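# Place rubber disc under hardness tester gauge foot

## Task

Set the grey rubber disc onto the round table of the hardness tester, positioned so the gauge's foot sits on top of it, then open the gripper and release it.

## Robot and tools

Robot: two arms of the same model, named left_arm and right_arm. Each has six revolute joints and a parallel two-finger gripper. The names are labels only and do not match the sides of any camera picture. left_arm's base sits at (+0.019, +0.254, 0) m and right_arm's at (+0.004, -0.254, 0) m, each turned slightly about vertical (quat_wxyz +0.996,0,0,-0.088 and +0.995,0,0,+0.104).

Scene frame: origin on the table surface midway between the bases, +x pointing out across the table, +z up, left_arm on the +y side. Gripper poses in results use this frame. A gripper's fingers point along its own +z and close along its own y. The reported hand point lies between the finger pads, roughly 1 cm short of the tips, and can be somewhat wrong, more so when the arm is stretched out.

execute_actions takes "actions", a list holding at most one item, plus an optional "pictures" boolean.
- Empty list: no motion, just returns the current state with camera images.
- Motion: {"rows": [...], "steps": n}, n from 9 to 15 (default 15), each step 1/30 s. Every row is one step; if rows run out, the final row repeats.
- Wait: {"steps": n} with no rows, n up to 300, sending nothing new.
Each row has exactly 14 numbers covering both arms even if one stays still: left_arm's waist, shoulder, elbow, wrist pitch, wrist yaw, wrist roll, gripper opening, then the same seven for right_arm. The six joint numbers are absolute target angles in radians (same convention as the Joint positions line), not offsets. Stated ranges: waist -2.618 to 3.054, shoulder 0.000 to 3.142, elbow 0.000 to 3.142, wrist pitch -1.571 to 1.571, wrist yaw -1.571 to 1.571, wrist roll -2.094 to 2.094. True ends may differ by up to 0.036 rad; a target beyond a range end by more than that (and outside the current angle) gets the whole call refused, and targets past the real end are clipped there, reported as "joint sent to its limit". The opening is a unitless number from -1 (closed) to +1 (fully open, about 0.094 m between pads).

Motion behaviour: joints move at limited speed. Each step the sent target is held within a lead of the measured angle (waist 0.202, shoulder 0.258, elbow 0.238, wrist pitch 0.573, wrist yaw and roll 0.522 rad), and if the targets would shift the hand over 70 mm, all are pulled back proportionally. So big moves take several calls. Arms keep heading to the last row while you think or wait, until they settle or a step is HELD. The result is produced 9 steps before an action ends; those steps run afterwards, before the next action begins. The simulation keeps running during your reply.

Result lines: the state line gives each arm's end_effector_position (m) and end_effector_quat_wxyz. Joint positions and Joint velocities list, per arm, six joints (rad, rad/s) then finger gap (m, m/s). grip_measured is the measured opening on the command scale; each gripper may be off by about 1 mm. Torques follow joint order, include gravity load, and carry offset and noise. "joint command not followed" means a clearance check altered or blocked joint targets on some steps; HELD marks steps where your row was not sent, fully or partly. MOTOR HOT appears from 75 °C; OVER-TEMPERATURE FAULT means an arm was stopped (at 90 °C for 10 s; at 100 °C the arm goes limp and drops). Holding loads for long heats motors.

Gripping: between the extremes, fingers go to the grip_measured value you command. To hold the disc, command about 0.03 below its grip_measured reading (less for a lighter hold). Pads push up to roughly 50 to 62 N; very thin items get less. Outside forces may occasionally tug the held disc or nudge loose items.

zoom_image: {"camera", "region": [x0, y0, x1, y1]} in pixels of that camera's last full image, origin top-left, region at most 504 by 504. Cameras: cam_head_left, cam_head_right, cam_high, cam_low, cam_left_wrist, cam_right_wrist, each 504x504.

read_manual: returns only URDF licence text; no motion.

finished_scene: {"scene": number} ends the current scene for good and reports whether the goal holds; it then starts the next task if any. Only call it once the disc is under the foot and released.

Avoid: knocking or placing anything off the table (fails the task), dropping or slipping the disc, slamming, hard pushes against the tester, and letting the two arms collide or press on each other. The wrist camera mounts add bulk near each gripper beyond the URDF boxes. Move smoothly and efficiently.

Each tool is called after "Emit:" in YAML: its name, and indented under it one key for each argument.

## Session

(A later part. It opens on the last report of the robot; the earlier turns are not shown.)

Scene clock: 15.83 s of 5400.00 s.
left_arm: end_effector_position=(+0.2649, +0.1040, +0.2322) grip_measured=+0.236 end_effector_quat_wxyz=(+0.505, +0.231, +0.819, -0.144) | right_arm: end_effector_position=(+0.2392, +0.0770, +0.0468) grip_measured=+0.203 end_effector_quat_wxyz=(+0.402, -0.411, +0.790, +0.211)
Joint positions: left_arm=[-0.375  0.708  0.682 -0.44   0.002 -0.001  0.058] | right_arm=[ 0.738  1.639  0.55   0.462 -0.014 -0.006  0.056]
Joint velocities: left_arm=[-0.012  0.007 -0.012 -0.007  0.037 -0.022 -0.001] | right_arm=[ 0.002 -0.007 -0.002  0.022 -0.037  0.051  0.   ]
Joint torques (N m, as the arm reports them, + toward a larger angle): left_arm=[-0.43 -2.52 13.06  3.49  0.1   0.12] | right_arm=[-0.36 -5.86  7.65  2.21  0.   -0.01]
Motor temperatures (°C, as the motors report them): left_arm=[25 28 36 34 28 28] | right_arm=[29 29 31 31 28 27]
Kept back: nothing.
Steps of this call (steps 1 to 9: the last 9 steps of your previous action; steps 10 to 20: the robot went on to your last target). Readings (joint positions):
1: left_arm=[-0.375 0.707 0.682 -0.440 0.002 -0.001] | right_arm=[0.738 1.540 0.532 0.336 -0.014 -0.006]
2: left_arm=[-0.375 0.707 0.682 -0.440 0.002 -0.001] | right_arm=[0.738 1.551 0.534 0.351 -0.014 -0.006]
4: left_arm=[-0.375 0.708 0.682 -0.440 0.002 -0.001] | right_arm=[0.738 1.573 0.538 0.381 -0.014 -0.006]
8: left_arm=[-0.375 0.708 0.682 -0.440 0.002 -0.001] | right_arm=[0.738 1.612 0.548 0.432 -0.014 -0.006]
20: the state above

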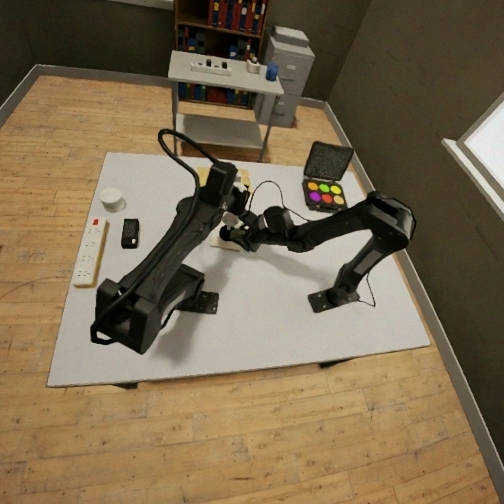

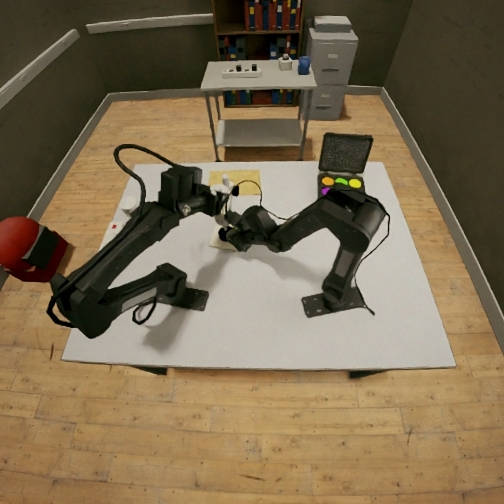

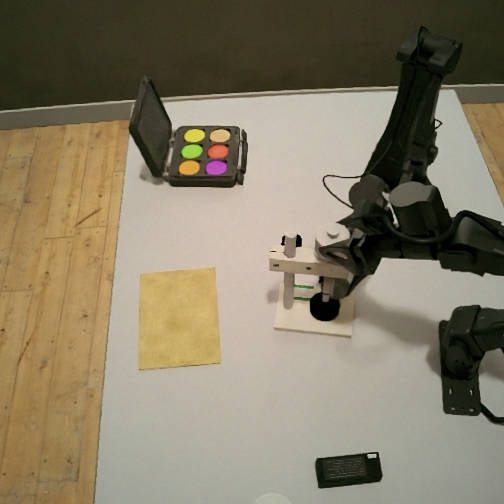

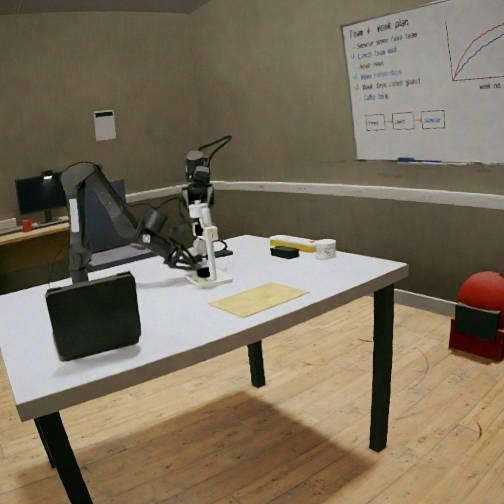

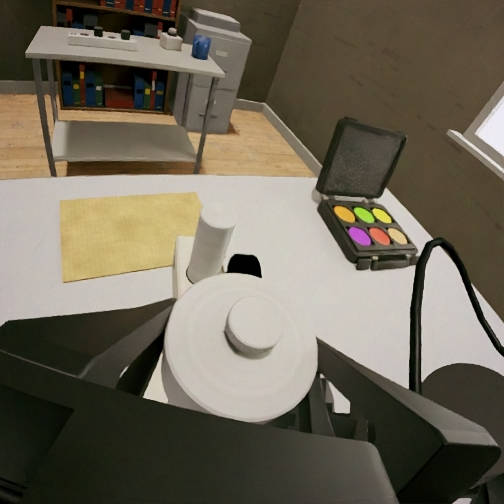

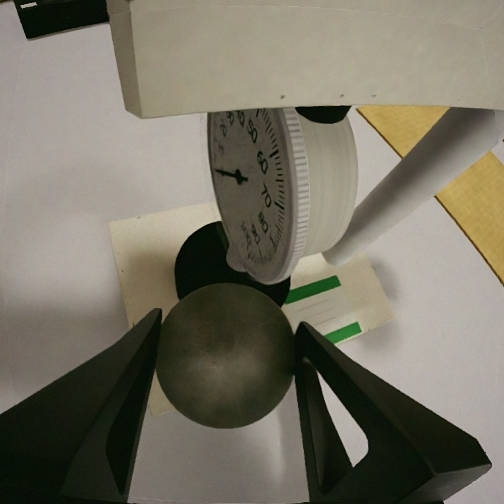

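Emit:
execute_actions:
  actions:
    - {"rows":[[-0.38,0.67,0.765,-0.308,0.01,0.008,0.19, 0.733,1.615,0.545,0.5,-0.01,-0.008,0.16],[-0.38,0.67,0.76,-0.308,0.01,0.008,0.19, 0.733,1.595,0.53,0.5,-0.01,-0.008,0.16],[-0.38,0.67,0.76,-0.308,0.01,0.008,0.19, 0.733,1.57,0.505,0.5,-0.01,-0.008,0.16],[-0.38,0.67,0.76,-0.308,0.01,0.008,0.19, 0.733,1.545,0.48,0.5,-0.01,-0.008,0.16],[-0.38,0.67,0.76,-0.308,0.01,0.008,0.19, 0.73,1.52,0.455,0.5,-0.01,-0.008,0.16],[-0.38,0.67,0.76,-0.308,0.01,0.008,0.19, 0.71,1.495,0.43,0.5,-0.01,-0.008,0.16],[-0.38,0.67,0.76,-0.308,0.01,0.008,0.19, 0.68,1.48,0.41,0.5,-0.01,-0.008,0.16],[-0.38,0.67,0.76,-0.308,0.01,0.008,0.19, 0.64,1.48,0.395,0.505,-0.01,-0.008,0.16],[-0.38,0.67,0.76,-0.308,0.01,0.008,0.19, 0.6,1.49,0.39,0.51,-0.01,-0.008,0.16],[-0.38,0.67,0.76,-0.308,0.01,0.008,0.19, 0.56,1.505,0.39,0.52,-0.01,-0.008,0.16],[-0.38,0.67,0.76,-0.308,0.01,0.008,0.19, 0.52,1.525,0.39,0.53,-0.01,-0.008,0.16],[-0.38,0.67,0.76,-0.308,0.01,0.008,0.19, 0.485,1.545,0.39,0.54,-0.01,-0.008,0.16],[-0.38,0.67,0.76,-0.308,0.01,0.008,0.19, 0.46,1.565,0.39,0.543,-0.01,-0.008,0.16],[-0.38,0.67,0.76,-0.308,0.01,0.008,0.19, 0.445,1.585,0.39,0.543,-0.01,-0.008,0.16],[-0.38,0.67,0.76,-0.308,0.01,0.008,0.19, 0.44,1.6,0.39,0.543,-0.01,-0.008,0.16]],"steps":15}

Emit:
execute_actions:
  actions:
    - {"steps":18}

Scene clock: 20.03 s of 5400.00 s.
left_arm: end_effector_position=(+0.2649, +0.1040, +0.2322) grip_measured=+0.236 end_effector_quat_wxyz=(+0.505, +0.231, +0.819, -0.144) | right_arm: end_effector_position=(+0.2301, +0.0628, +0.0494) grip_measured=+0.203 end_effector_quat_wxyz=(+0.406, -0.409, +0.789, +0.213)
Joint positions: left_arm=[-0.375  0.708  0.682 -0.44   0.002 -0.001  0.058] | right_arm=[ 0.735  1.57   0.481  0.471 -0.015 -0.006  0.056]
Joint velocities: left_arm=[ 0.002  0.012  0.012  0.022 -0.022  0.051  0.   ] | right_arm=[-0.1   -0.759 -0.711  0.051  0.066 -0.007  0.001]
Joint torques (N m, as the arm reports them, + toward a larger angle): left_arm=[-0.43 -2.53 12.06  3.49  0.1   0.12] | right_arm=[-1.43 -7.89  4.92  2.13  0.02 -0.02]
Motor temperatures (°C, as the motors report them): left_arm=[25 28 40 36 28 28] | right_arm=[29 29 32 32 28 27]
Steps of this call (steps 1 to 15: the robot went on to your last target; steps 16 to 90: nothing new was sent; then 1.00 s passed at rest; steps 91 to 96: the first 6 steps of this action). Readings (joint positions):
91: left_arm=[-0.375 0.708 0.682 -0.440 0.002 -0.001] | right_arm=[0.738 1.639 0.550 0.464 -0.014 -0.006]
92: left_arm=[-0.375 0.708 0.682 -0.440 0.002 -0.001] | right_arm=[0.738 1.638 0.548 0.465 -0.014 -0.006]
94: left_arm=[-0.375 0.708 0.682 -0.440 0.002 -0.001] | right_arm=[0.738 1.617 0.527 0.470 -0.014 -0.006]
96: the state above

Scene clock: 20.63 s of 5400.00 s.
left_arm: end_effector_position=(+0.2649, +0.1040, +0.2322) grip_measured=+0.236 end_effector_quat_wxyz=(+0.505, +0.231, +0.819, -0.144) | right_arm: end_effector_position=(+0.2916, -0.0341, +0.0157) grip_measured=+0.203 end_effector_quat_wxyz=(+0.400, -0.292, +0.858, +0.136)
Joint positions: left_arm=[-0.375  0.708  0.682 -0.44   0.002 -0.001  0.058] | right_arm=[ 0.44   1.599  0.395  0.507 -0.007 -0.007  0.056]
Joint velocities: left_arm=[ 0.002 -0.017  0.002  0.066 -0.007  0.022  0.   ] | right_arm=[-0.002  0.012 -0.002 -0.037 -0.066 -0.022 -0.001]
Joint torques (N m, as the arm reports them, + toward a larger angle): left_arm=[-0.43 -2.54 12.06  3.49  0.1   0.11] | right_arm=[ 0.02 -5.07  4.52  2.16 -0.07 -0.01]
Motor temperatures (°C, as the motors report them): left_arm=[25 28 40 37 28 28] | right_arm=[29 29 32 32 28 27]
Kept back: nothing.
Steps of this call (steps 1 to 9: the last 9 steps of your previous action; steps 10 to 18: the robot went on to your last target). Readings (joint positions):
1: left_arm=[-0.375 0.708 0.682 -0.440 0.002 -0.001] | right_arm=[0.726 1.544 0.456 0.472 -0.016 -0.006]
2: left_arm=[-0.375 0.708 0.682 -0.440 0.002 -0.001] | right_arm=[0.706 1.524 0.434 0.473 -0.018 -0.007]
4: left_arm=[-0.375 0.708 0.682 -0.440 0.002 -0.001] | right_arm=[0.638 1.510 0.405 0.477 -0.019 -0.007]
8: left_arm=[-0.375 0.708 0.682 -0.440 0.002 -0.001] | right_arm=[0.483 1.544 0.395 0.495 -0.013 -0.007]
18: the state above

Emit:
execute_actions:
  actions:
    - {"rows":[[-0.38,0.67,0.76,-0.308,0.01,0.008,0.19, 0.44,1.608,0.39,0.543,-0.01,-0.008,0.16],[-0.38,0.67,0.76,-0.308,0.01,0.008,0.19, 0.44,1.613,0.39,0.543,-0.01,-0.008,0.16],[-0.38,0.67,0.76,-0.308,0.01,0.008,0.19, 0.44,1.618,0.39,0.543,-0.01,-0.008,0.16],[-0.38,0.67,0.76,-0.308,0.01,0.008,0.19, 0.44,1.623,0.39,0.543,-0.01,-0.008,0.16],[-0.38,0.67,0.76,-0.308,0.01,0.008,0.19, 0.44,1.628,0.39,0.543,-0.01,-0.008,0.16],[-0.38,0.67,0.76,-0.308,0.01,0.008,0.19, 0.44,1.632,0.39,0.543,-0.01,-0.008,0.16],[-0.38,0.67,0.76,-0.308,0.01,0.008,0.19, 0.44,1.632,0.39,0.543,-0.01,-0.008,0.16],[-0.38,0.67,0.76,-0.308,0.01,0.008,0.19, 0.44,1.632,0.39,0.543,-0.01,-0.008,0.16],[-0.38,0.67,0.76,-0.308,0.01,0.008,0.19, 0.44,1.632,0.39,0.543,-0.01,-0.008,0.16],[-0.38,0.67,0.76,-0.308,0.01,0.008,0.19, 0.44,1.632,0.39,0.543,-0.01,-0.008,0.16],[-0.38,0.67,0.76,-0.308,0.01,0.008,0.19, 0.44,1.632,0.39,0.543,-0.01,-0.008,0.21],[-0.38,0.67,0.76,-0.308,0.01,0.008,0.19, 0.44,1.632,0.39,0.543,-0.01,-0.008,0.28],[-0.38,0.67,0.76,-0.308,0.01,0.008,0.19, 0.44,1.632,0.39,0.543,-0.01,-0.008,0.38],[-0.38,0.67,0.76,-0.308,0.01,0.008,0.19, 0.44,1.632,0.39,0.543,-0.01,-0.008,0.48]],"steps":15}

Emit:
execute_actions:
  actions:
    - {"rows":[[-0.38,0.67,0.76,-0.308,0.01,0.008,0.19, 0.44,1.632,0.39,0.57,-0.01,-0.008,0.48],[-0.38,0.67,0.76,-0.308,0.01,0.008,0.19, 0.44,1.632,0.39,0.6,-0.01,-0.008,0.48],[-0.38,0.67,0.76,-0.308,0.01,0.008,0.19, 0.44,1.632,0.385,0.63,-0.01,-0.008,0.48],[-0.38,0.67,0.76,-0.308,0.01,0.008,0.19, 0.44,1.632,0.375,0.66,-0.01,-0.008,0.48],[-0.38,0.67,0.76,-0.308,0.01,0.008,0.19, 0.44,1.632,0.363,0.69,-0.01,-0.008,0.48],[-0.38,0.67,0.76,-0.308,0.01,0.008,0.19, 0.44,1.632,0.351,0.72,-0.01,-0.008,0.48],[-0.38,0.67,0.76,-0.308,0.01,0.008,0.19, 0.44,1.632,0.339,0.75,-0.01,-0.008,0.48],[-0.38,0.67,0.76,-0.308,0.01,0.008,0.19, 0.44,1.632,0.327,0.78,-0.01,-0.008,0.48],[-0.38,0.67,0.76,-0.308,0.01,0.008,0.19, 0.44,1.632,0.315,0.8,-0.01,-0.008,0.48],[-0.38,0.67,0.76,-0.308,0.01,0.008,0.19, 0.44,1.634,0.303,0.818,-0.01,-0.008,0.48],[-0.38,0.67,0.76,-0.308,0.01,0.008,0.19, 0.44,1.638,0.291,0.818,-0.01,-0.008,0.48],[-0.38,0.67,0.76,-0.308,0.01,0.008,0.19, 0.44,1.643,0.28,0.818,-0.01,-0.008,0.48],[-0.38,0.67,0.76,-0.308,0.01,0.008,0.19, 0.44,1.649,0.272,0.818,-0.01,-0.008,0.48],[-0.38,0.67,0.76,-0.308,0.01,0.008,0.19, 0.44,1.655,0.267,0.818,-0.01,-0.008,0.48],[-0.38,0.67,0.76,-0.308,0.01,0.008,0.19, 0.44,1.662,0.267,0.818,-0.01,-0.008,0.48]],"steps":15}

Emit:
execute_actions:
  actions:
    - {"steps":20}
  pictures: true

Emit:
zoom_image:
  camera: "cam_low"
  region: [130, 230, 210, 310]

Scene clock: 22.97 s of 5400.00 s.
left_arm: end_effector_position=(+0.2649, +0.1040, +0.2322) grip_measured=+0.236 end_effector_quat_wxyz=(+0.505, +0.231, +0.819, -0.144) | right_arm: end_effector_position=(+0.2910, -0.0346, +0.0117) grip_measured=+0.203 end_effector_quat_wxyz=(+0.396, -0.293, +0.860, +0.135)
Joint positions: left_arm=[-0.375  0.708  0.682 -0.44   0.002 -0.001  0.058] | right_arm=[ 0.44   1.614  0.395  0.512 -0.007 -0.007  0.056]
Joint velocities: left_arm=[-0.002 -0.002  0.002 -0.007  0.037  0.022  0.   ] | right_arm=[ 0.007  0.178 -0.017 -0.007 -0.007  0.037  0.   ]
Joint torques (N m, as the arm reports them, + toward a larger angle): left_arm=[-0.43 -2.55 12.06  3.49  0.1   0.11] | right_arm=[ 0.02 -4.55  4.46  2.09 -0.08 -0.01]
Motor temperatures (°C, as the motors report them): left_arm=[25 28 41 38 28 28] | right_arm=[29 29 31 32 28 27]
Steps of this call (steps 1 to 15: the robot went on to your last target; steps 16 to 64: nothing new was sent; steps 65 to 70: the first 6 steps of this action). Readings (joint positions):
65: left_arm=[-0.375 0.708 0.682 -0.440 0.002 -0.001] | right_arm=[0.440 1.599 0.395 0.508 -0.007 -0.007]
66: left_arm=[-0.375 0.708 0.682 -0.440 0.002 -0.001] | right_arm=[0.440 1.599 0.395 0.508 -0.007 -0.007]
68: left_arm=[-0.375 0.708 0.682 -0.440 0.002 -0.001] | right_arm=[0.440 1.603 0.395 0.510 -0.007 -0.007]
70: the state above

Scene clock: 23.47 s of 5400.00 s.
left_arm: end_effector_position=(+0.2649, +0.1040, +0.2322) grip_measured=+0.236 end_effector_quat_wxyz=(+0.505, +0.231, +0.819, -0.144) | right_arm: end_effector_position=(+0.2975, -0.0297, +0.0216) grip_measured=+0.479 end_effector_quat_wxyz=(+0.425, -0.289, +0.846, +0.144)
Joint positions: left_arm=[-0.375  0.708  0.682 -0.44   0.002 -0.001  0.058] | right_arm=[ 0.44   1.622  0.382  0.6   -0.007 -0.007  0.069]
Joint velocities: left_arm=[ 0.002 -0.002 -0.007 -0.037 -0.037  0.022  0.001] | right_arm=[ 0.007  0.002 -0.227  0.799 -0.081  0.007 -0.001]
Joint torques (N m, as the arm reports them, + toward a larger angle): left_arm=[-0.43 -2.55 12.06  3.49  0.1   0.11] | right_arm=[ 0.01 -4.47  3.52  1.88 -0.09 -0.01]
Motor temperatures (°C, as the motors report them): left_arm=[25 28 41 38 28 28] | right_arm=[29 29 31 32 28 27]
Steps of this call (steps 1 to 9: the last 9 steps of your previous action; steps 10 to 15: the first 6 steps of this action). Readings (joint positions):
10: left_arm=[-0.375 0.708 0.682 -0.440 0.002 -0.001] | right_arm=[0.440 1.622 0.395 0.519 -0.007 -0.007]
11: left_arm=[-0.375 0.708 0.682 -0.440 0.002 -0.001] | right_arm=[0.440 1.622 0.395 0.525 -0.007 -0.007]
13: left_arm=[-0.375 0.708 0.682 -0.440 0.002 -0.001] | right_arm=[0.440 1.622 0.393 0.553 -0.007 -0.007]
15: the state above

Scene clock: 24.13 s of 5400.00 s.
left_arm: end_effector_position=(+0.2649, +0.1040, +0.2322) grip_measured=+0.236 end_effector_quat_wxyz=(+0.505, +0.231, +0.819, -0.144) | right_arm: end_effector_position=(+0.2846, -0.0394, +0.0130) grip_measured=+0.479 end_effector_quat_wxyz=(+0.444, -0.285, +0.836, +0.151)
Joint positions: left_arm=[-0.375  0.708  0.682 -0.44   0.002 -0.001  0.058] | right_arm=[ 0.44   1.654  0.274  0.784 -0.007 -0.006  0.069]
Joint velocities: left_arm=[ 0.002  0.017 -0.002  0.007  0.037 -0.022 -0.001] | right_arm=[-0.007  0.017  0.002 -0.037 -0.037  0.022  0.   ]
Joint torques (N m, as the arm reports them, + toward a larger angle): left_arm=[-0.42 -2.54 12.06  3.49  0.1   0.11] | right_arm=[ 0.02 -4.22  3.71  2.17 -0.08 -0.02]
Motor temperatures (°C, as the motors report them): left_arm=[25 28 42 38 28 28] | right_arm=[29 29 31 32 27 27]
Kept back: nothing.
Steps of this call (steps 1 to 9: the last 9 steps of your previous action; steps 10 to 20: the robot went on to your last target). Readings (joint positions):
1: left_arm=[-0.375 0.708 0.682 -0.440 0.002 -0.001] | right_arm=[0.440 1.622 0.373 0.626 -0.007 -0.007]
2: left_arm=[-0.375 0.708 0.682 -0.440 0.002 -0.001] | right_arm=[0.440 1.622 0.361 0.651 -0.007 -0.007]
4: left_arm=[-0.375 0.708 0.682 -0.440 0.002 -0.001] | right_arm=[0.440 1.622 0.335 0.698 -0.007 -0.007]
8: left_arm=[-0.375 0.708 0.682 -0.440 0.002 -0.001] | right_arm=[0.440 1.632 0.290 0.756 -0.007 -0.007]
20: the state above

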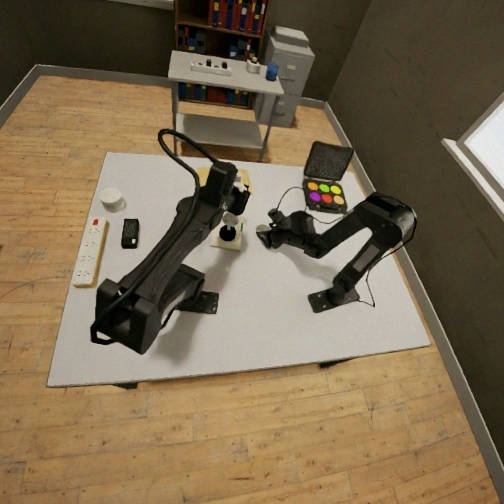

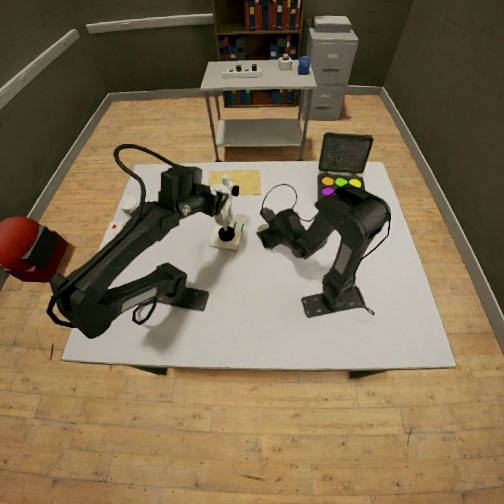

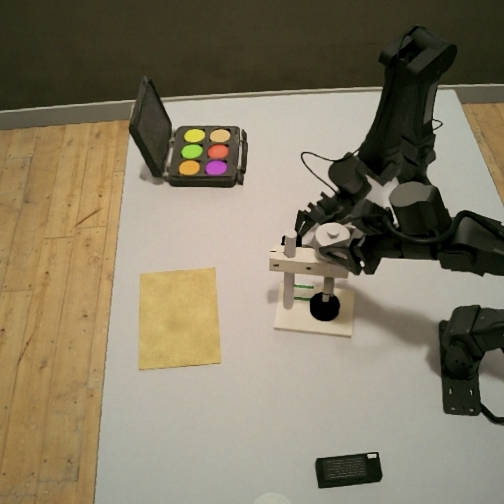

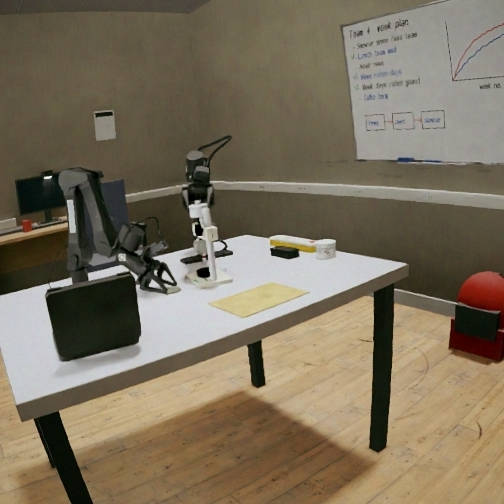

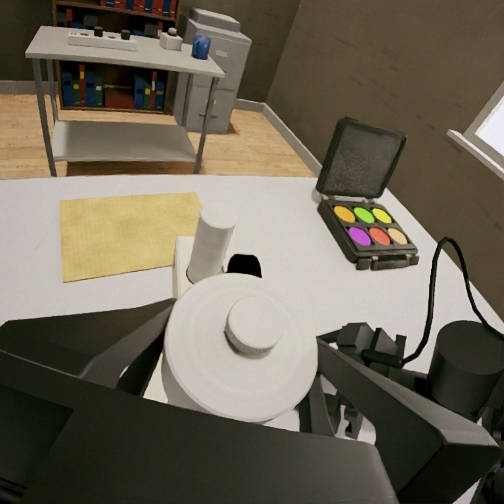

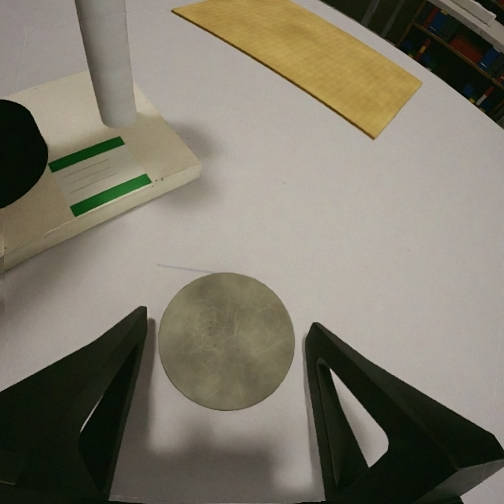

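Region (130, 230, 210, 310) of cam_low's 504x504 image, scaled by 6.300, with more detail than that image has.

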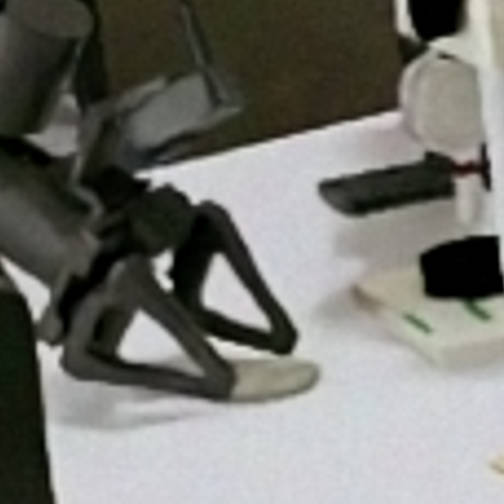

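Emit:
execute_actions:
  actions:
    - {"rows":[[-0.38,0.67,0.76,-0.308,0.01,0.008,0.19,0.44,1.662,0.267,0.845,-0.01,-0.008,0.48],[-0.38,0.67,0.76,-0.308,0.01,0.008,0.19,0.44,1.662,0.267,0.87,-0.01,-0.008,0.48],[-0.38,0.67,0.76,-0.308,0.01,0.008,0.19,0.44,1.665,0.265,0.895,-0.01,-0.008,0.48],[-0.38,0.67,0.76,-0.308,0.01,0.008,0.19,0.44,1.676,0.26,0.92,-0.01,-0.008,0.48],[-0.38,0.67,0.76,-0.308,0.01,0.008,0.19,0.44,1.687,0.255,0.945,-0.01,-0.008,0.48],[-0.38,0.67,0.76,-0.308,0.01,0.008,0.19,0.44,1.698,0.25,0.97,-0.01,-0.008,0.48],[-0.38,0.67,0.76,-0.308,0.01,0.008,0.19,0.44,1.709,0.245,0.995,-0.01,-0.008,0.48],[-0.38,0.67,0.76,-0.308,0.01,0.008,0.19,0.44,1.72,0.24,1.02,-0.01,-0.008,0.48],[-0.38,0.67,0.76,-0.308,0.01,0.008,0.19,0.44,1.731,0.235,1.045,-0.01,-0.008,0.48],[-0.38,0.67,0.76,-0.308,0.01,0.008,0.19,0.44,1.742,0.23,1.07,-0.01,-0.008,0.48],[-0.38,0.67,0.76,-0.308,0.01,0.008,0.19,0.44,1.753,0.225,1.095,-0.01,-0.008,0.48],[-0.38,0.67,0.76,-0.308,0.01,0.008,0.19,0.44,1.764,0.22,1.121,-0.01,-0.008,0.48],[-0.38,0.67,0.76,-0.308,0.01,0.008,0.19,0.44,1.775,0.215,1.121,-0.01,-0.008,0.48],[-0.38,0.67,0.76,-0.308,0.01,0.008,0.19,0.44,1.786,0.21,1.121,-0.01,-0.008,0.48],[-0.38,0.67,0.76,-0.308,0.01,0.008,0.19,0.44,1.797,0.204,1.121,-0.01,-0.008,0.48]]}

Emit:
execute_actions:
  actions:
    - {"steps":18}
  pictures: true

Scene clock: 26.13 s of 5400.00 s.
left_arm: end_effector_position=(+0.2649, +0.1040, +0.2322) grip_measured=+0.236 end_effector_quat_wxyz=(+0.505, +0.231, +0.819, -0.144) | right_arm: end_effector_position=(+0.2915, -0.0343, +0.0243) grip_measured=+0.479 end_effector_quat_wxyz=(+0.470, -0.280, +0.822, +0.159)
Joint positions: left_arm=[-0.375  0.708  0.682 -0.44   0.002 -0.001  0.058] | right_arm=[ 0.44   1.668  0.273  0.862 -0.007 -0.006  0.069]
Joint velocities: left_arm=[-0.007  0.007  0.002  0.022 -0.081 -0.037 -0.   ] | right_arm=[-0.012  0.242 -0.061  0.784 -0.007  0.051  0.001]
Joint torques (N m, as the arm reports them, + toward a larger angle): left_arm=[-0.43 -2.55 12.07  3.49  0.1   0.11] | right_arm=[ 0.01 -3.78  2.57  1.95 -0.07 -0.01]
Motor temperatures (°C, as the motors report them): left_arm=[25 28 42 39 28 28] | right_arm=[29 29 31 32 27 27]
Steps of this call (steps 1 to 15: the robot went on to your last target; steps 16 to 54: nothing new was sent; steps 55 to 60: the first 6 steps of this action). Readings (joint positions):
55: left_arm=[-0.375 0.708 0.682 -0.440 0.002 -0.001] | right_arm=[0.440 1.654 0.274 0.789 -0.007 -0.006]
56: left_arm=[-0.375 0.708 0.682 -0.440 0.002 -0.001] | right_arm=[0.440 1.654 0.274 0.795 -0.007 -0.006]
58: left_arm=[-0.375 0.708 0.682 -0.440 0.002 -0.001] | right_arm=[0.440 1.656 0.274 0.821 -0.007 -0.006]
60: the state above

Scene clock: 26.73 s of 5400.00 s.
left_arm: end_effector_position=(+0.2649, +0.1040, +0.2322) grip_measured=+0.236 end_effector_quat_wxyz=(+0.505, +0.231, +0.819, -0.144) | right_arm: end_effector_position=(+0.2866, -0.0379, +0.0140) grip_measured=+0.479 end_effector_quat_wxyz=(+0.487, -0.277, +0.812, +0.165)
Joint positions: left_arm=[-0.375  0.708  0.682 -0.44   0.002 -0.001  0.058] | right_arm=[ 0.44   1.788  0.215  1.083 -0.007 -0.006  0.069]
Joint velocities: left_arm=[-0.007 -0.002  0.017 -0.095 -0.051 -0.037 -0.001] | right_arm=[ 0.012 -0.012 -0.007 -0.037 -0.066  0.051  0.   ]
Joint torques (N m, as the arm reports them, + toward a larger angle): left_arm=[-0.44 -2.54 12.06  3.49  0.1   0.11] | right_arm=[ 0.03 -4.45  2.53  2.23 -0.08 -0.02]
Motor temperatures (°C, as the motors report them): left_arm=[25 28 43 40 28 28] | right_arm=[29 29 31 32 27 27]
Kept back: nothing.
Steps of this call (steps 1 to 9: the last 9 steps of your previous action; steps 10 to 18: the robot went on to your last target). Readings (joint positions):
1: left_arm=[-0.375 0.708 0.682 -0.440 0.002 -0.001] | right_arm=[0.440 1.678 0.270 0.886 -0.007 -0.006]
2: left_arm=[-0.375 0.708 0.682 -0.440 0.002 -0.001] | right_arm=[0.440 1.688 0.265 0.909 -0.007 -0.006]
4: left_arm=[-0.375 0.708 0.682 -0.440 0.002 -0.001] | right_arm=[0.440 1.712 0.253 0.952 -0.007 -0.006]
8: left_arm=[-0.375 0.708 0.682 -0.440 0.002 -0.001] | right_arm=[0.440 1.759 0.230 1.029 -0.007 -0.006]
18: the state above

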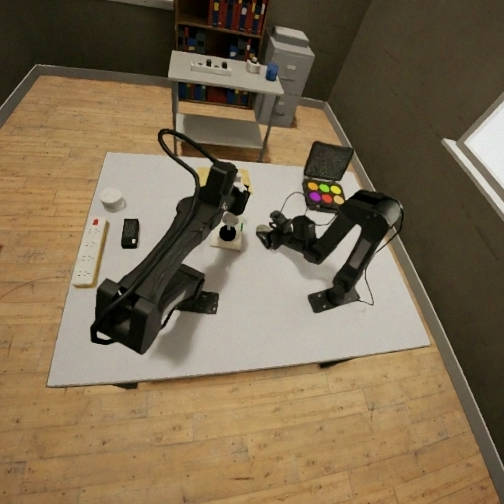

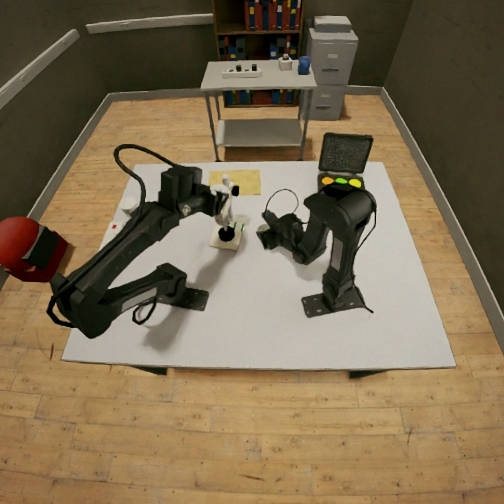

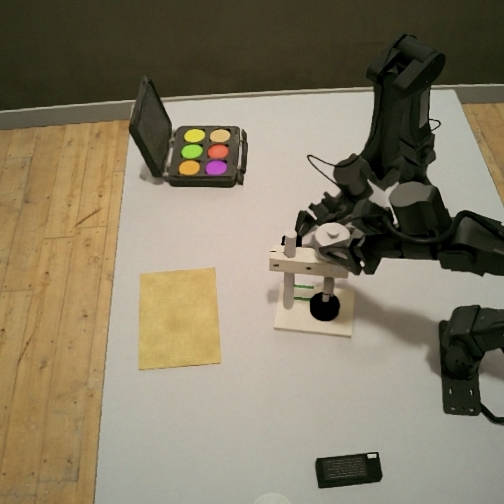

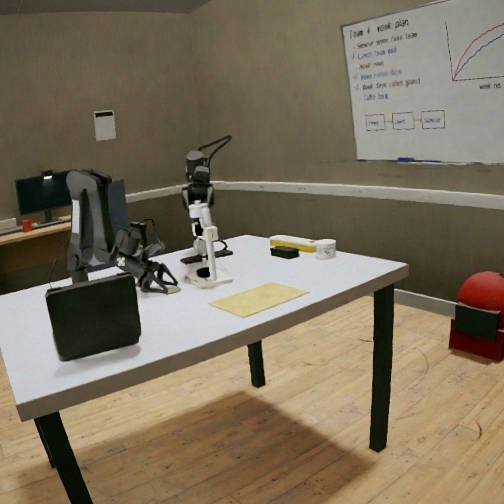

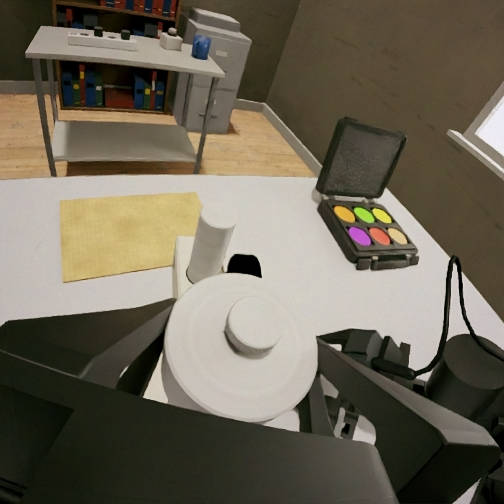

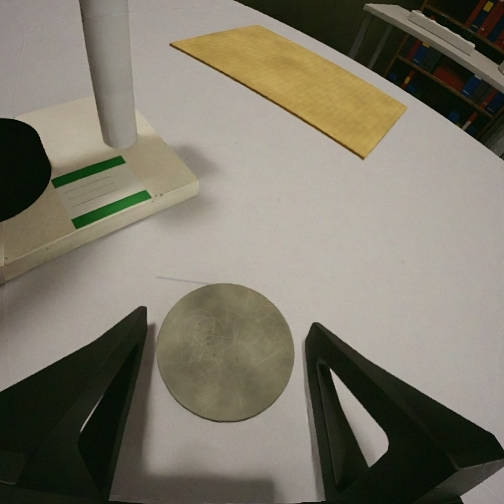

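Emit:
execute_actions:
  actions:
    - {"rows":[[-0.38,0.67,0.76,-0.308,0.01,0.008,0.19,0.44,1.799,0.2,1.121,-0.01,-0.008,0.48],[-0.38,0.67,0.76,-0.308,0.01,0.008,0.19,0.44,1.801,0.197,1.121,-0.01,-0.008,0.48],[-0.38,0.67,0.76,-0.308,0.01,0.008,0.19,0.44,1.803,0.194,1.121,-0.01,-0.008,0.45],[-0.38,0.67,0.76,-0.308,0.01,0.008,0.19,0.44,1.804,0.192,1.121,-0.01,-0.008,0.42],[-0.38,0.67,0.76,-0.308,0.01,0.008,0.19,0.44,1.804,0.192,1.121,-0.01,-0.008,0.39],[-0.38,0.67,0.76,-0.308,0.01,0.008,0.19,0.44,1.804,0.192,1.121,-0.01,-0.008,0.36],[-0.38,0.67,0.76,-0.308,0.01,0.008,0.19,0.44,1.804,0.192,1.121,-0.01,-0.008,0.33],[-0.38,0.67,0.76,-0.308,0.01,0.008,0.19,0.44,1.804,0.192,1.121,-0.01,-0.008,0.3],[-0.38,0.67,0.76,-0.308,0.01,0.008,0.19,0.44,1.804,0.192,1.121,-0.01,-0.008,0.28]]}

Emit:
execute_actions:
  actions:
    - {"steps":10}
  pictures: true

Emit:
zoom_image:
  camera: "cam_low"
  region: [110,220,200,310]

Scene clock: 27.80 s of 5400.00 s.
left_arm: end_effector_position=(+0.2649, +0.1040, +0.2322) grip_measured=+0.236 end_effector_quat_wxyz=(+0.505, +0.231, +0.819, -0.144) | right_arm: end_effector_position=(+0.2857, -0.0386, +0.0144) grip_measured=+0.375 end_effector_quat_wxyz=(+0.488, -0.277, +0.811, +0.165)
Joint positions: left_arm=[-0.375  0.708  0.682 -0.44   0.002 -0.001  0.058] | right_arm=[ 0.44   1.788  0.209  1.092 -0.007 -0.006  0.065]
Joint velocities: left_arm=[ 0.002 -0.012 -0.012 -0.007  0.066 -0.037  0.001] | right_arm=[ 0.002  0.007 -0.09   0.051 -0.022 -0.007 -0.027]
Joint torques (N m, as the arm reports them, + toward a larger angle): left_arm=[-0.43 -2.54 12.06  3.49  0.1   0.11] | right_arm=[ 0.02 -3.72  2.36  2.25 -0.08 -0.01]
Motor temperatures (°C, as the motors report them): left_arm=[25 28 43 40 28 28] | right_arm=[29 29 31 33 27 27]
Steps of this call (steps 1 to 26: the robot went on to your last target; steps 27 to 32: the first 6 steps of this action). Readings (joint positions):
27: left_arm=[-0.375 0.708 0.682 -0.440 0.002 -0.001] | right_arm=[0.440 1.788 0.215 1.089 -0.007 -0.006]
28: left_arm=[-0.375 0.708 0.682 -0.440 0.002 -0.001] | right_arm=[0.440 1.788 0.215 1.089 -0.007 -0.006]
30: left_arm=[-0.375 0.708 0.682 -0.440 0.002 -0.001] | right_arm=[0.440 1.788 0.214 1.090 -0.007 -0.006]
32: the state above

Scene clock: 28.13 s of 5400.00 s.
left_arm: end_effector_position=(+0.2649, +0.1040, +0.2322) grip_measured=+0.236 end_effector_quat_wxyz=(+0.505, +0.231, +0.819, -0.144) | right_arm: end_effector_position=(+0.2843, -0.0397, +0.0131) grip_measured=+0.281 end_effector_quat_wxyz=(+0.486, -0.277, +0.812, +0.165)
Joint positions: left_arm=[-0.375  0.708  0.682 -0.44   0.002 -0.001  0.058] | right_arm=[ 0.44   1.788  0.204  1.092 -0.007 -0.006  0.06 ]
Joint velocities: left_arm=[ 0.007 -0.012  0.002 -0.11  -0.051 -0.022  0.001] | right_arm=[ 0.012  0.027 -0.002 -0.022 -0.007  0.022  0.001]
Joint torques (N m, as the arm reports them, + toward a larger angle): left_arm=[-0.43 -2.54 12.06  3.49  0.1   0.11] | right_arm=[ 0.02 -3.82  2.4   2.23 -0.08 -0.02]
Motor temperatures (°C, as the motors report them): left_arm=[25 28 43 40 28 28] | right_arm=[29 29 31 33 27 27]
Kept back: nothing.
Steps of this call (steps 1 to 9: the last 9 steps of your previous action; step 10: the robot went on to your last target). Readings (joint positions):
1: left_arm=[-0.375 0.708 0.682 -0.440 0.002 -0.001] | right_arm=[0.440 1.788 0.207 1.092 -0.007 -0.006]
2: left_arm=[-0.375 0.708 0.682 -0.440 0.002 -0.001] | right_arm=[0.440 1.788 0.205 1.092 -0.007 -0.006]
4: left_arm=[-0.375 0.708 0.682 -0.440 0.002 -0.001] | right_arm=[0.440 1.788 0.204 1.092 -0.007 -0.006]
8: left_arm=[-0.375 0.708 0.682 -0.440 0.002 -0.001] | right_arm=[0.440 1.788 0.204 1.092 -0.007 -0.006]
10: the state above

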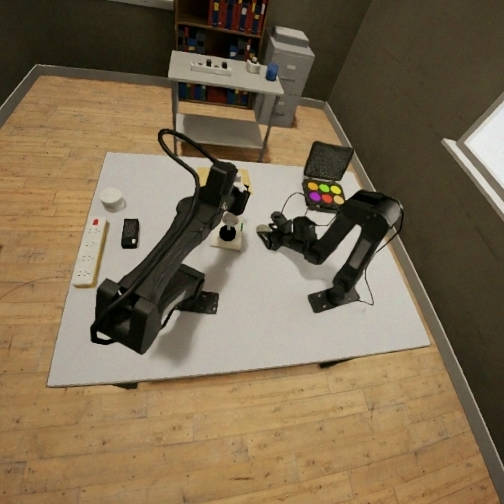

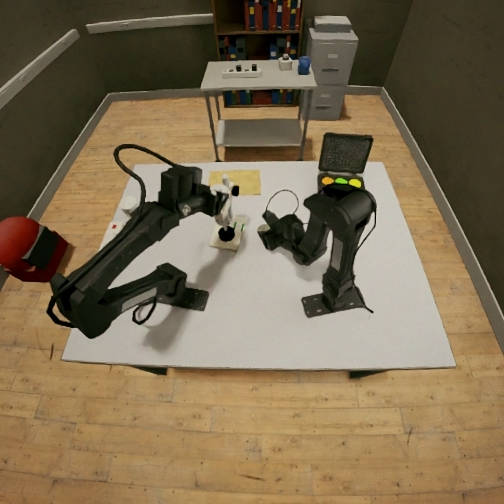

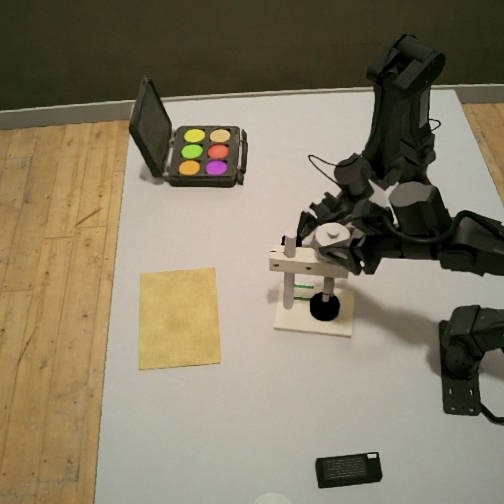

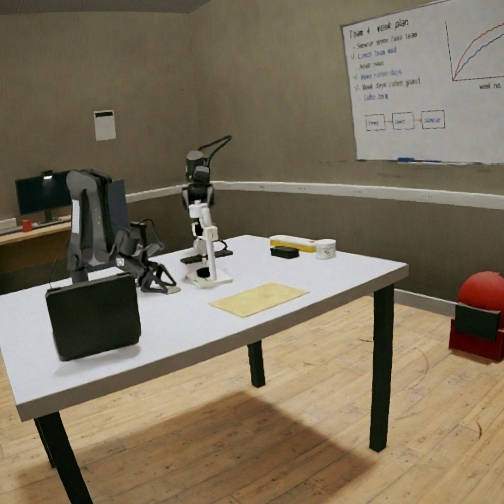

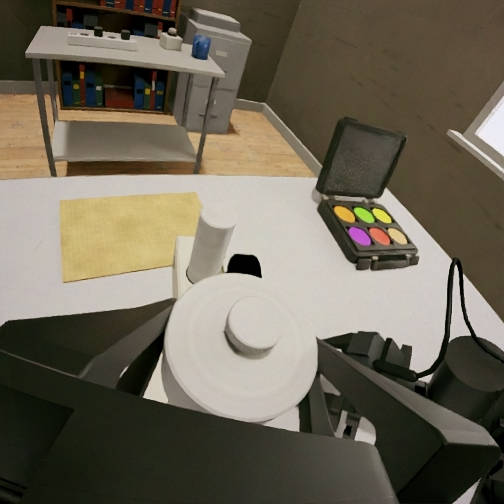

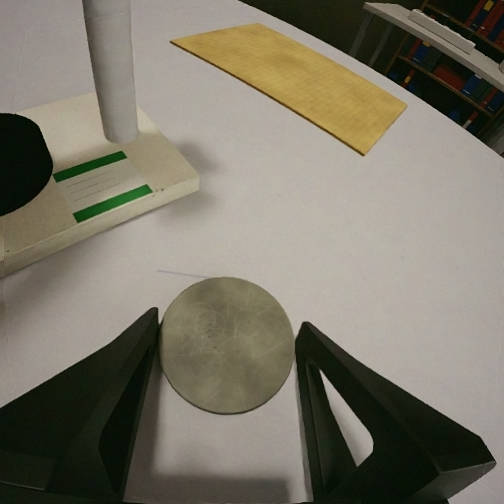

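Region (110, 220, 200, 310) of cam_low's 504x504 image, scaled by 5.600, with more detail than that image has.

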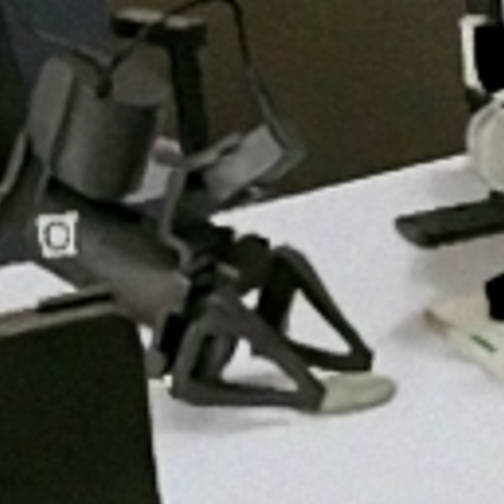

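Lower ~3.5 mm more via q2, then close.

Emit:
execute_actions:
  actions:
    - {"rows":[[-0.38,0.67,0.76,-0.308,0.01,0.008,0.19,0.44,1.808,0.192,1.121,-0.01,-0.008,0.3],[-0.38,0.67,0.76,-0.308,0.01,0.008,0.19,0.44,1.812,0.192,1.121,-0.01,-0.008,0.3]],"steps":12}

Emit:
execute_actions:
  actions:
    - {"steps":10}

Scene clock: 28.53 s of 5400.00 s.
left_arm: end_effector_position=(+0.2649, +0.1040, +0.2322) grip_measured=+0.236 end_effector_quat_wxyz=(+0.505, +0.231, +0.819, -0.144) | right_arm: end_effector_position=(+0.2841, -0.0398, +0.0119) grip_measured=+0.298 end_effector_quat_wxyz=(+0.485, -0.277, +0.813, +0.164)
Joint positions: left_arm=[-0.375  0.708  0.682 -0.44   0.002 -0.001  0.058] | right_arm=[ 0.44   1.793  0.204  1.094 -0.007 -0.006  0.061]
Joint velocities: left_arm=[ 0.002 -0.022  0.007  0.007 -0.037 -0.007 -0.001] | right_arm=[ 0.012  0.11  -0.007 -0.037 -0.051 -0.022  0.001]
Joint torques (N m, as the arm reports them, + toward a larger angle): left_arm=[-0.42 -2.55 12.05  3.49  0.1   0.12] | right_arm=[ 0.02 -4.1   2.36  2.17 -0.08 -0.02]
Motor temperatures (°C, as the motors report them): left_arm=[25 28 43 40 28 28] | right_arm=[29 29 31 33 27 27]
Steps of this call (steps 1 to 9: the robot went on to your last target; steps 10 to 12: the first 3 steps of this action). Readings (joint positions):
10: left_arm=[-0.375 0.708 0.682 -0.440 0.002 -0.001] | right_arm=[0.440 1.788 0.204 1.092 -0.007 -0.006]
11: left_arm=[-0.375 0.708 0.682 -0.440 0.002 -0.001] | right_arm=[0.440 1.790 0.204 1.093 -0.007 -0.006]
12: the state above

Scene clock: 28.87 s of 5400.00 s.
left_arm: end_effector_position=(+0.2649, +0.1040, +0.2322) grip_measured=+0.236 end_effector_quat_wxyz=(+0.505, +0.231, +0.819, -0.144) | right_arm: end_effector_position=(+0.2836, -0.0402, +0.0098) grip_measured=+0.299 end_effector_quat_wxyz=(+0.483, -0.278, +0.814, +0.164)
Joint positions: left_arm=[-0.375  0.708  0.682 -0.44   0.002 -0.001  0.058] | right_arm=[ 0.44   1.801  0.204  1.096 -0.007 -0.006  0.061]
Joint velocities: left_arm=[-0.002  0.017  0.012 -0.037 -0.007 -0.095  0.   ] | right_arm=[-0.012 -0.002  0.012  0.037 -0.022 -0.066 -0.001]
Joint torques (N m, as the arm reports them, + toward a larger angle): left_arm=[-0.44 -2.54 12.07  3.49  0.1   0.11] | right_arm=[ 0.03 -4.21  2.34  2.19 -0.08 -0.02]
Motor temperatures (°C, as the motors report them): left_arm=[25 28 43 40 28 28] | right_arm=[29 29 31 33 27 27]
Kept back: nothing.
Steps of this call (steps 1 to 9: the last 9 steps of your previous action; step 10: the robot went on to your last target). Readings (joint positions):
1: left_arm=[-0.375 0.708 0.682 -0.440 0.002 -0.001] | right_arm=[0.440 1.797 0.204 1.094 -0.007 -0.006]
2: left_arm=[-0.375 0.708 0.682 -0.440 0.002 -0.001] | right_arm=[0.440 1.800 0.204 1.095 -0.007 -0.006]
4: left_arm=[-0.375 0.708 0.682 -0.440 0.002 -0.001] | right_arm=[0.440 1.801 0.204 1.096 -0.007 -0.006]
8: left_arm=[-0.375 0.708 0.682 -0.440 0.002 -0.001] | right_arm=[0.440 1.801 0.204 1.096 -0.007 -0.006]
10: the state above

Emit:
execute_actions:
  actions:
    - {"rows":[[-0.38,0.67,0.76,-0.308,0.01,0.008,0.19,0.44,1.812,0.192,1.121,-0.01,-0.008,0.27],[-0.38,0.67,0.76,-0.308,0.01,0.008,0.19,0.44,1.812,0.192,1.121,-0.01,-0.008,0.25],[-0.38,0.67,0.76,-0.308,0.01,0.008,0.19,0.44,1.812,0.192,1.121,-0.01,-0.008,0.23],[-0.38,0.67,0.76,-0.308,0.01,0.008,0.19,0.44,1.812,0.192,1.121,-0.01,-0.008,0.21],[-0.38,0.67,0.76,-0.308,0.01,0.008,0.19,0.44,1.812,0.192,1.121,-0.01,-0.008,0.19],[-0.38,0.67,0.76,-0.308,0.01,0.008,0.19,0.44,1.812,0.192,1.121,-0.01,-0.008,0.16]],"steps":15}

Emit:
execute_actions:
  actions:
    - {"rows":[[-0.38,0.67,0.76,-0.308,0.01,0.008,0.19,0.44,1.79,0.215,1.1,-0.01,-0.008,0.16],[-0.38,0.67,0.76,-0.308,0.01,0.008,0.19,0.44,1.772,0.235,1.08,-0.01,-0.008,0.16],[-0.38,0.67,0.76,-0.308,0.01,0.008,0.19,0.44,1.755,0.243,1.057,-0.01,-0.008,0.16],[-0.38,0.67,0.76,-0.308,0.01,0.008,0.19,0.45,1.739,0.251,1.033,-0.01,-0.008,0.16],[-0.38,0.67,0.76,-0.308,0.01,0.008,0.19,0.46,1.723,0.259,1.01,-0.01,-0.008,0.16],[-0.38,0.67,0.76,-0.308,0.01,0.008,0.19,0.48,1.707,0.267,0.986,-0.01,-0.008,0.16],[-0.38,0.67,0.76,-0.308,0.01,0.008,0.19,0.5,1.691,0.275,0.963,-0.01,-0.008,0.16],[-0.38,0.67,0.76,-0.308,0.01,0.008,0.19,0.53,1.675,0.283,0.939,-0.01,-0.008,0.16],[-0.38,0.67,0.76,-0.308,0.01,0.008,0.19,0.56,1.659,0.291,0.916,-0.01,-0.008,0.16],[-0.38,0.67,0.76,-0.308,0.01,0.008,0.19,0.59,1.643,0.299,0.892,-0.01,-0.008,0.16],[-0.38,0.67,0.76,-0.308,0.01,0.008,0.19,0.62,1.627,0.307,0.869,-0.01,-0.008,0.16],[-0.38,0.67,0.76,-0.308,0.01,0.008,0.19,0.65,1.611,0.315,0.845,-0.01,-0.008,0.16],[-0.38,0.67,0.76,-0.308,0.01,0.008,0.19,0.68,1.595,0.323,0.822,-0.01,-0.008,0.16],[-0.38,0.67,0.76,-0.308,0.01,0.008,0.19,0.71,1.579,0.331,0.798,-0.01,-0.008,0.16],[-0.38,0.67,0.76,-0.308,0.01,0.008,0.19,0.743,1.562,0.34,0.775,-0.01,-0.008,0.16]]}

Emit:
execute_actions:
  actions:
    - {"steps":20}
  pictures: true

Emit:
zoom_image:
  camera: "cam_low"
  region: [140,205,230,295]

Scene clock: 31.20 s of 5400.00 s.
left_arm: end_effector_position=(+0.2649, +0.1040, +0.2322) grip_measured=+0.236 end_effector_quat_wxyz=(+0.505, +0.231, +0.819, -0.144) | right_arm: end_effector_position=(+0.2836, -0.0402, +0.0098) grip_measured=+0.208 end_effector_quat_wxyz=(+0.483, -0.278, +0.814, +0.164)
Joint positions: left_arm=[-0.375  0.708  0.682 -0.44   0.002 -0.001  0.058] | right_arm=[ 0.44   1.801  0.204  1.096 -0.007 -0.006  0.057]
Joint velocities: left_arm=[ 0.002 -0.017 -0.002  0.095  0.037  0.037  0.   ] | right_arm=[-0.002  0.012  0.007 -0.022 -0.037 -0.051  0.001]
Joint torques (N m, as the arm reports them, + toward a larger angle): left_arm=[-0.44 -2.54 12.06  3.49  0.1   0.11] | right_arm=[-0.01 -4.2   2.33  2.19 -0.08 -0.04]
Motor temperatures (°C, as the motors report them): left_arm=[25 28 44 41 28 28] | right_arm=[29 29 30 33 27 27]
Steps of this call (steps 1 to 15: the robot went on to your last target; steps 16 to 64: nothing new was sent; steps 65 to 70: the first 6 steps of this action). Readings (joint positions):
65: left_arm=[-0.375 0.708 0.682 -0.440 0.002 -0.001] | right_arm=[0.440 1.801 0.204 1.096 -0.007 -0.006]
66: left_arm=[-0.375 0.708 0.682 -0.440 0.002 -0.001] | right_arm=[0.440 1.801 0.204 1.096 -0.007 -0.006]
68: left_arm=[-0.375 0.708 0.682 -0.440 0.002 -0.001] | right_arm=[0.440 1.801 0.204 1.096 -0.007 -0.006]
70: the state above

Scene clock: 31.70 s of 5400.00 s.
left_arm: end_effector_position=(+0.2649, +0.1040, +0.2322) grip_measured=+0.236 end_effector_quat_wxyz=(+0.505, +0.231, +0.819, -0.144) | right_arm: end_effector_position=(+0.2851, -0.0352, +0.0150) grip_measured=+0.208 end_effector_quat_wxyz=(+0.482, -0.281, +0.813, +0.166)
Joint positions: left_arm=[-0.375  0.708  0.682 -0.44   0.002 -0.001  0.058] | right_arm=[ 0.449  1.766  0.223  1.042 -0.007 -0.006  0.057]
Joint velocities: left_arm=[-0.022  0.022  0.007  0.022  0.007  0.022 -0.   ] | right_arm=[ 0.242 -0.413  0.212 -0.535  0.051 -0.007  0.   ]
Joint torques (N m, as the arm reports them, + toward a larger angle): left_arm=[-0.43 -2.54 12.07  3.49  0.09  0.11] | right_arm=[ 1.34 -7.97  5.75  2.18 -0.11 -0.01]
Motor temperatures (°C, as the motors report them): left_arm=[25 28 44 41 28 28] | right_arm=[29 29 30 33 27 27]
Steps of this call (steps 1 to 9: the last 9 steps of your previous action; steps 10 to 15: the first 6 steps of this action). Readings (joint positions):
10: left_arm=[-0.375 0.708 0.682 -0.440 0.002 -0.001] | right_arm=[0.440 1.801 0.204 1.096 -0.007 -0.006]
11: left_arm=[-0.375 0.708 0.682 -0.440 0.002 -0.001] | right_arm=[0.440 1.801 0.204 1.096 -0.007 -0.006]
13: left_arm=[-0.375 0.708 0.682 -0.440 0.002 -0.001] | right_arm=[0.440 1.790 0.210 1.076 -0.007 -0.006]
15: the state above

Scene clock: 32.37 s of 5400.00 s.
left_arm: end_effector_position=(+0.2649, +0.1040, +0.2322) grip_measured=+0.236 end_effector_quat_wxyz=(+0.505, +0.231, +0.819, -0.144) | right_arm: end_effector_position=(+0.2192, +0.0518, +0.0503) grip_measured=+0.208 end_effector_quat_wxyz=(+0.457, -0.397, +0.759, +0.239)
Joint positions: left_arm=[-0.375  0.708  0.682 -0.44   0.002 -0.001  0.058] | right_arm=[ 0.743  1.586  0.317  0.783 -0.012 -0.006  0.057]
Joint velocities: left_arm=[-0.012  0.002 -0.007  0.051  0.007  0.037 -0.   ] | right_arm=[-0.002 -0.002 -0.017 -0.051  0.022 -0.022  0.   ]
Joint torques (N m, as the arm reports them, + toward a larger angle): left_arm=[-0.43 -2.54 12.06  3.49  0.1   0.11] | right_arm=[-0.06 -6.89  6.52  1.95 -0.04 -0.02]
Motor temperatures (°C, as the motors report them): left_arm=[25 28 45 42 28 28] | right_arm=[29 29 30 33 27 27]
Kept back: nothing.
Steps of this call (steps 1 to 9: the last 9 steps of your previous action; steps 10 to 20: the robot went on to your last target). Readings (joint positions):
1: left_arm=[-0.375 0.708 0.682 -0.440 0.002 -0.001] | right_arm=[0.461 1.750 0.231 1.025 -0.006 -0.006]
2: left_arm=[-0.375 0.708 0.682 -0.440 0.002 -0.001] | right_arm=[0.479 1.733 0.240 1.007 -0.005 -0.006]
4: left_arm=[-0.375 0.708 0.682 -0.440 0.002 -0.001] | right_arm=[0.531 1.700 0.258 0.971 -0.004 -0.006]
8: left_arm=[-0.375 0.708 0.682 -0.440 0.002 -0.001] | right_arm=[0.655 1.634 0.293 0.892 -0.005 -0.006]
20: the state above

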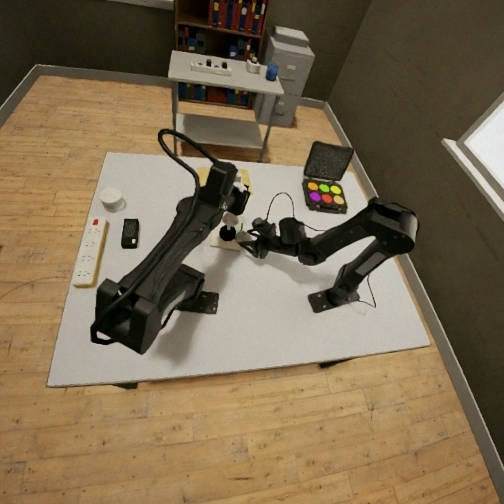

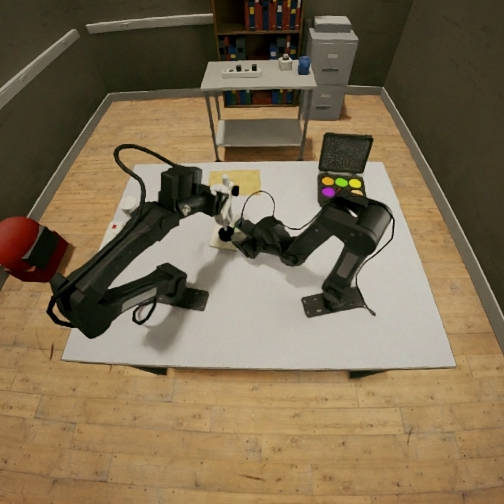

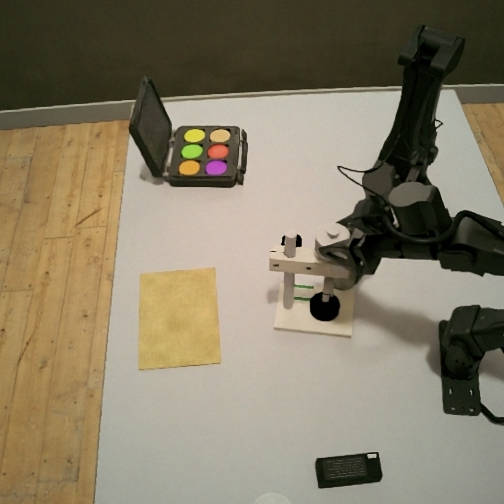

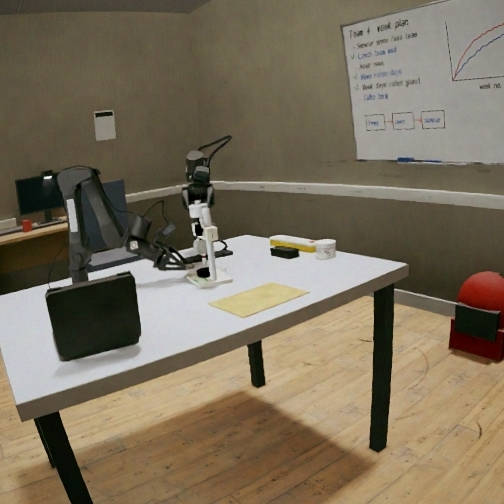

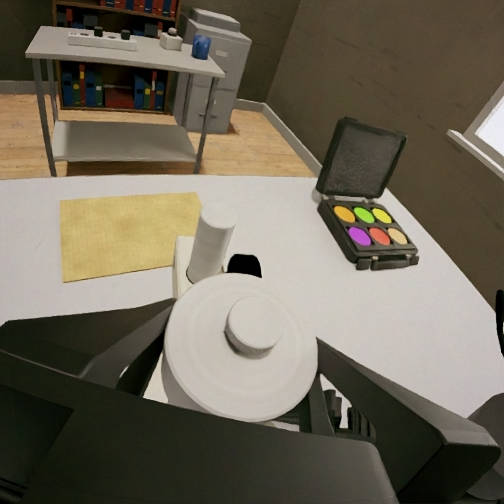

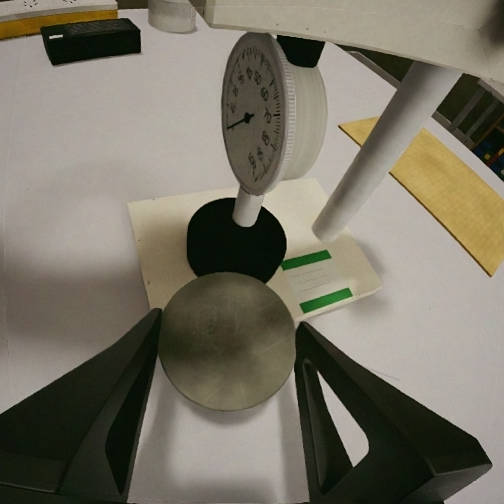

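Region (140, 205, 230, 295) of cam_low's 504x504 image, scaled by 5.600, with more detail than that image has.

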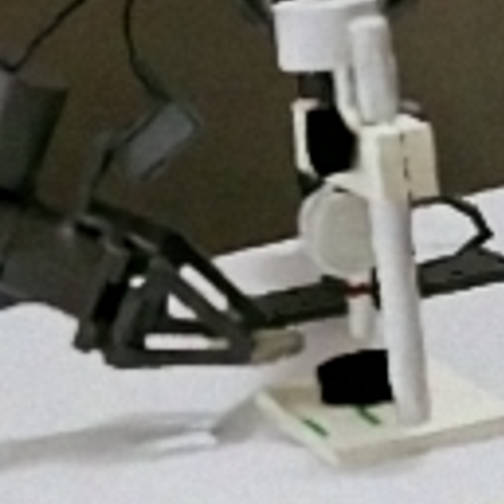

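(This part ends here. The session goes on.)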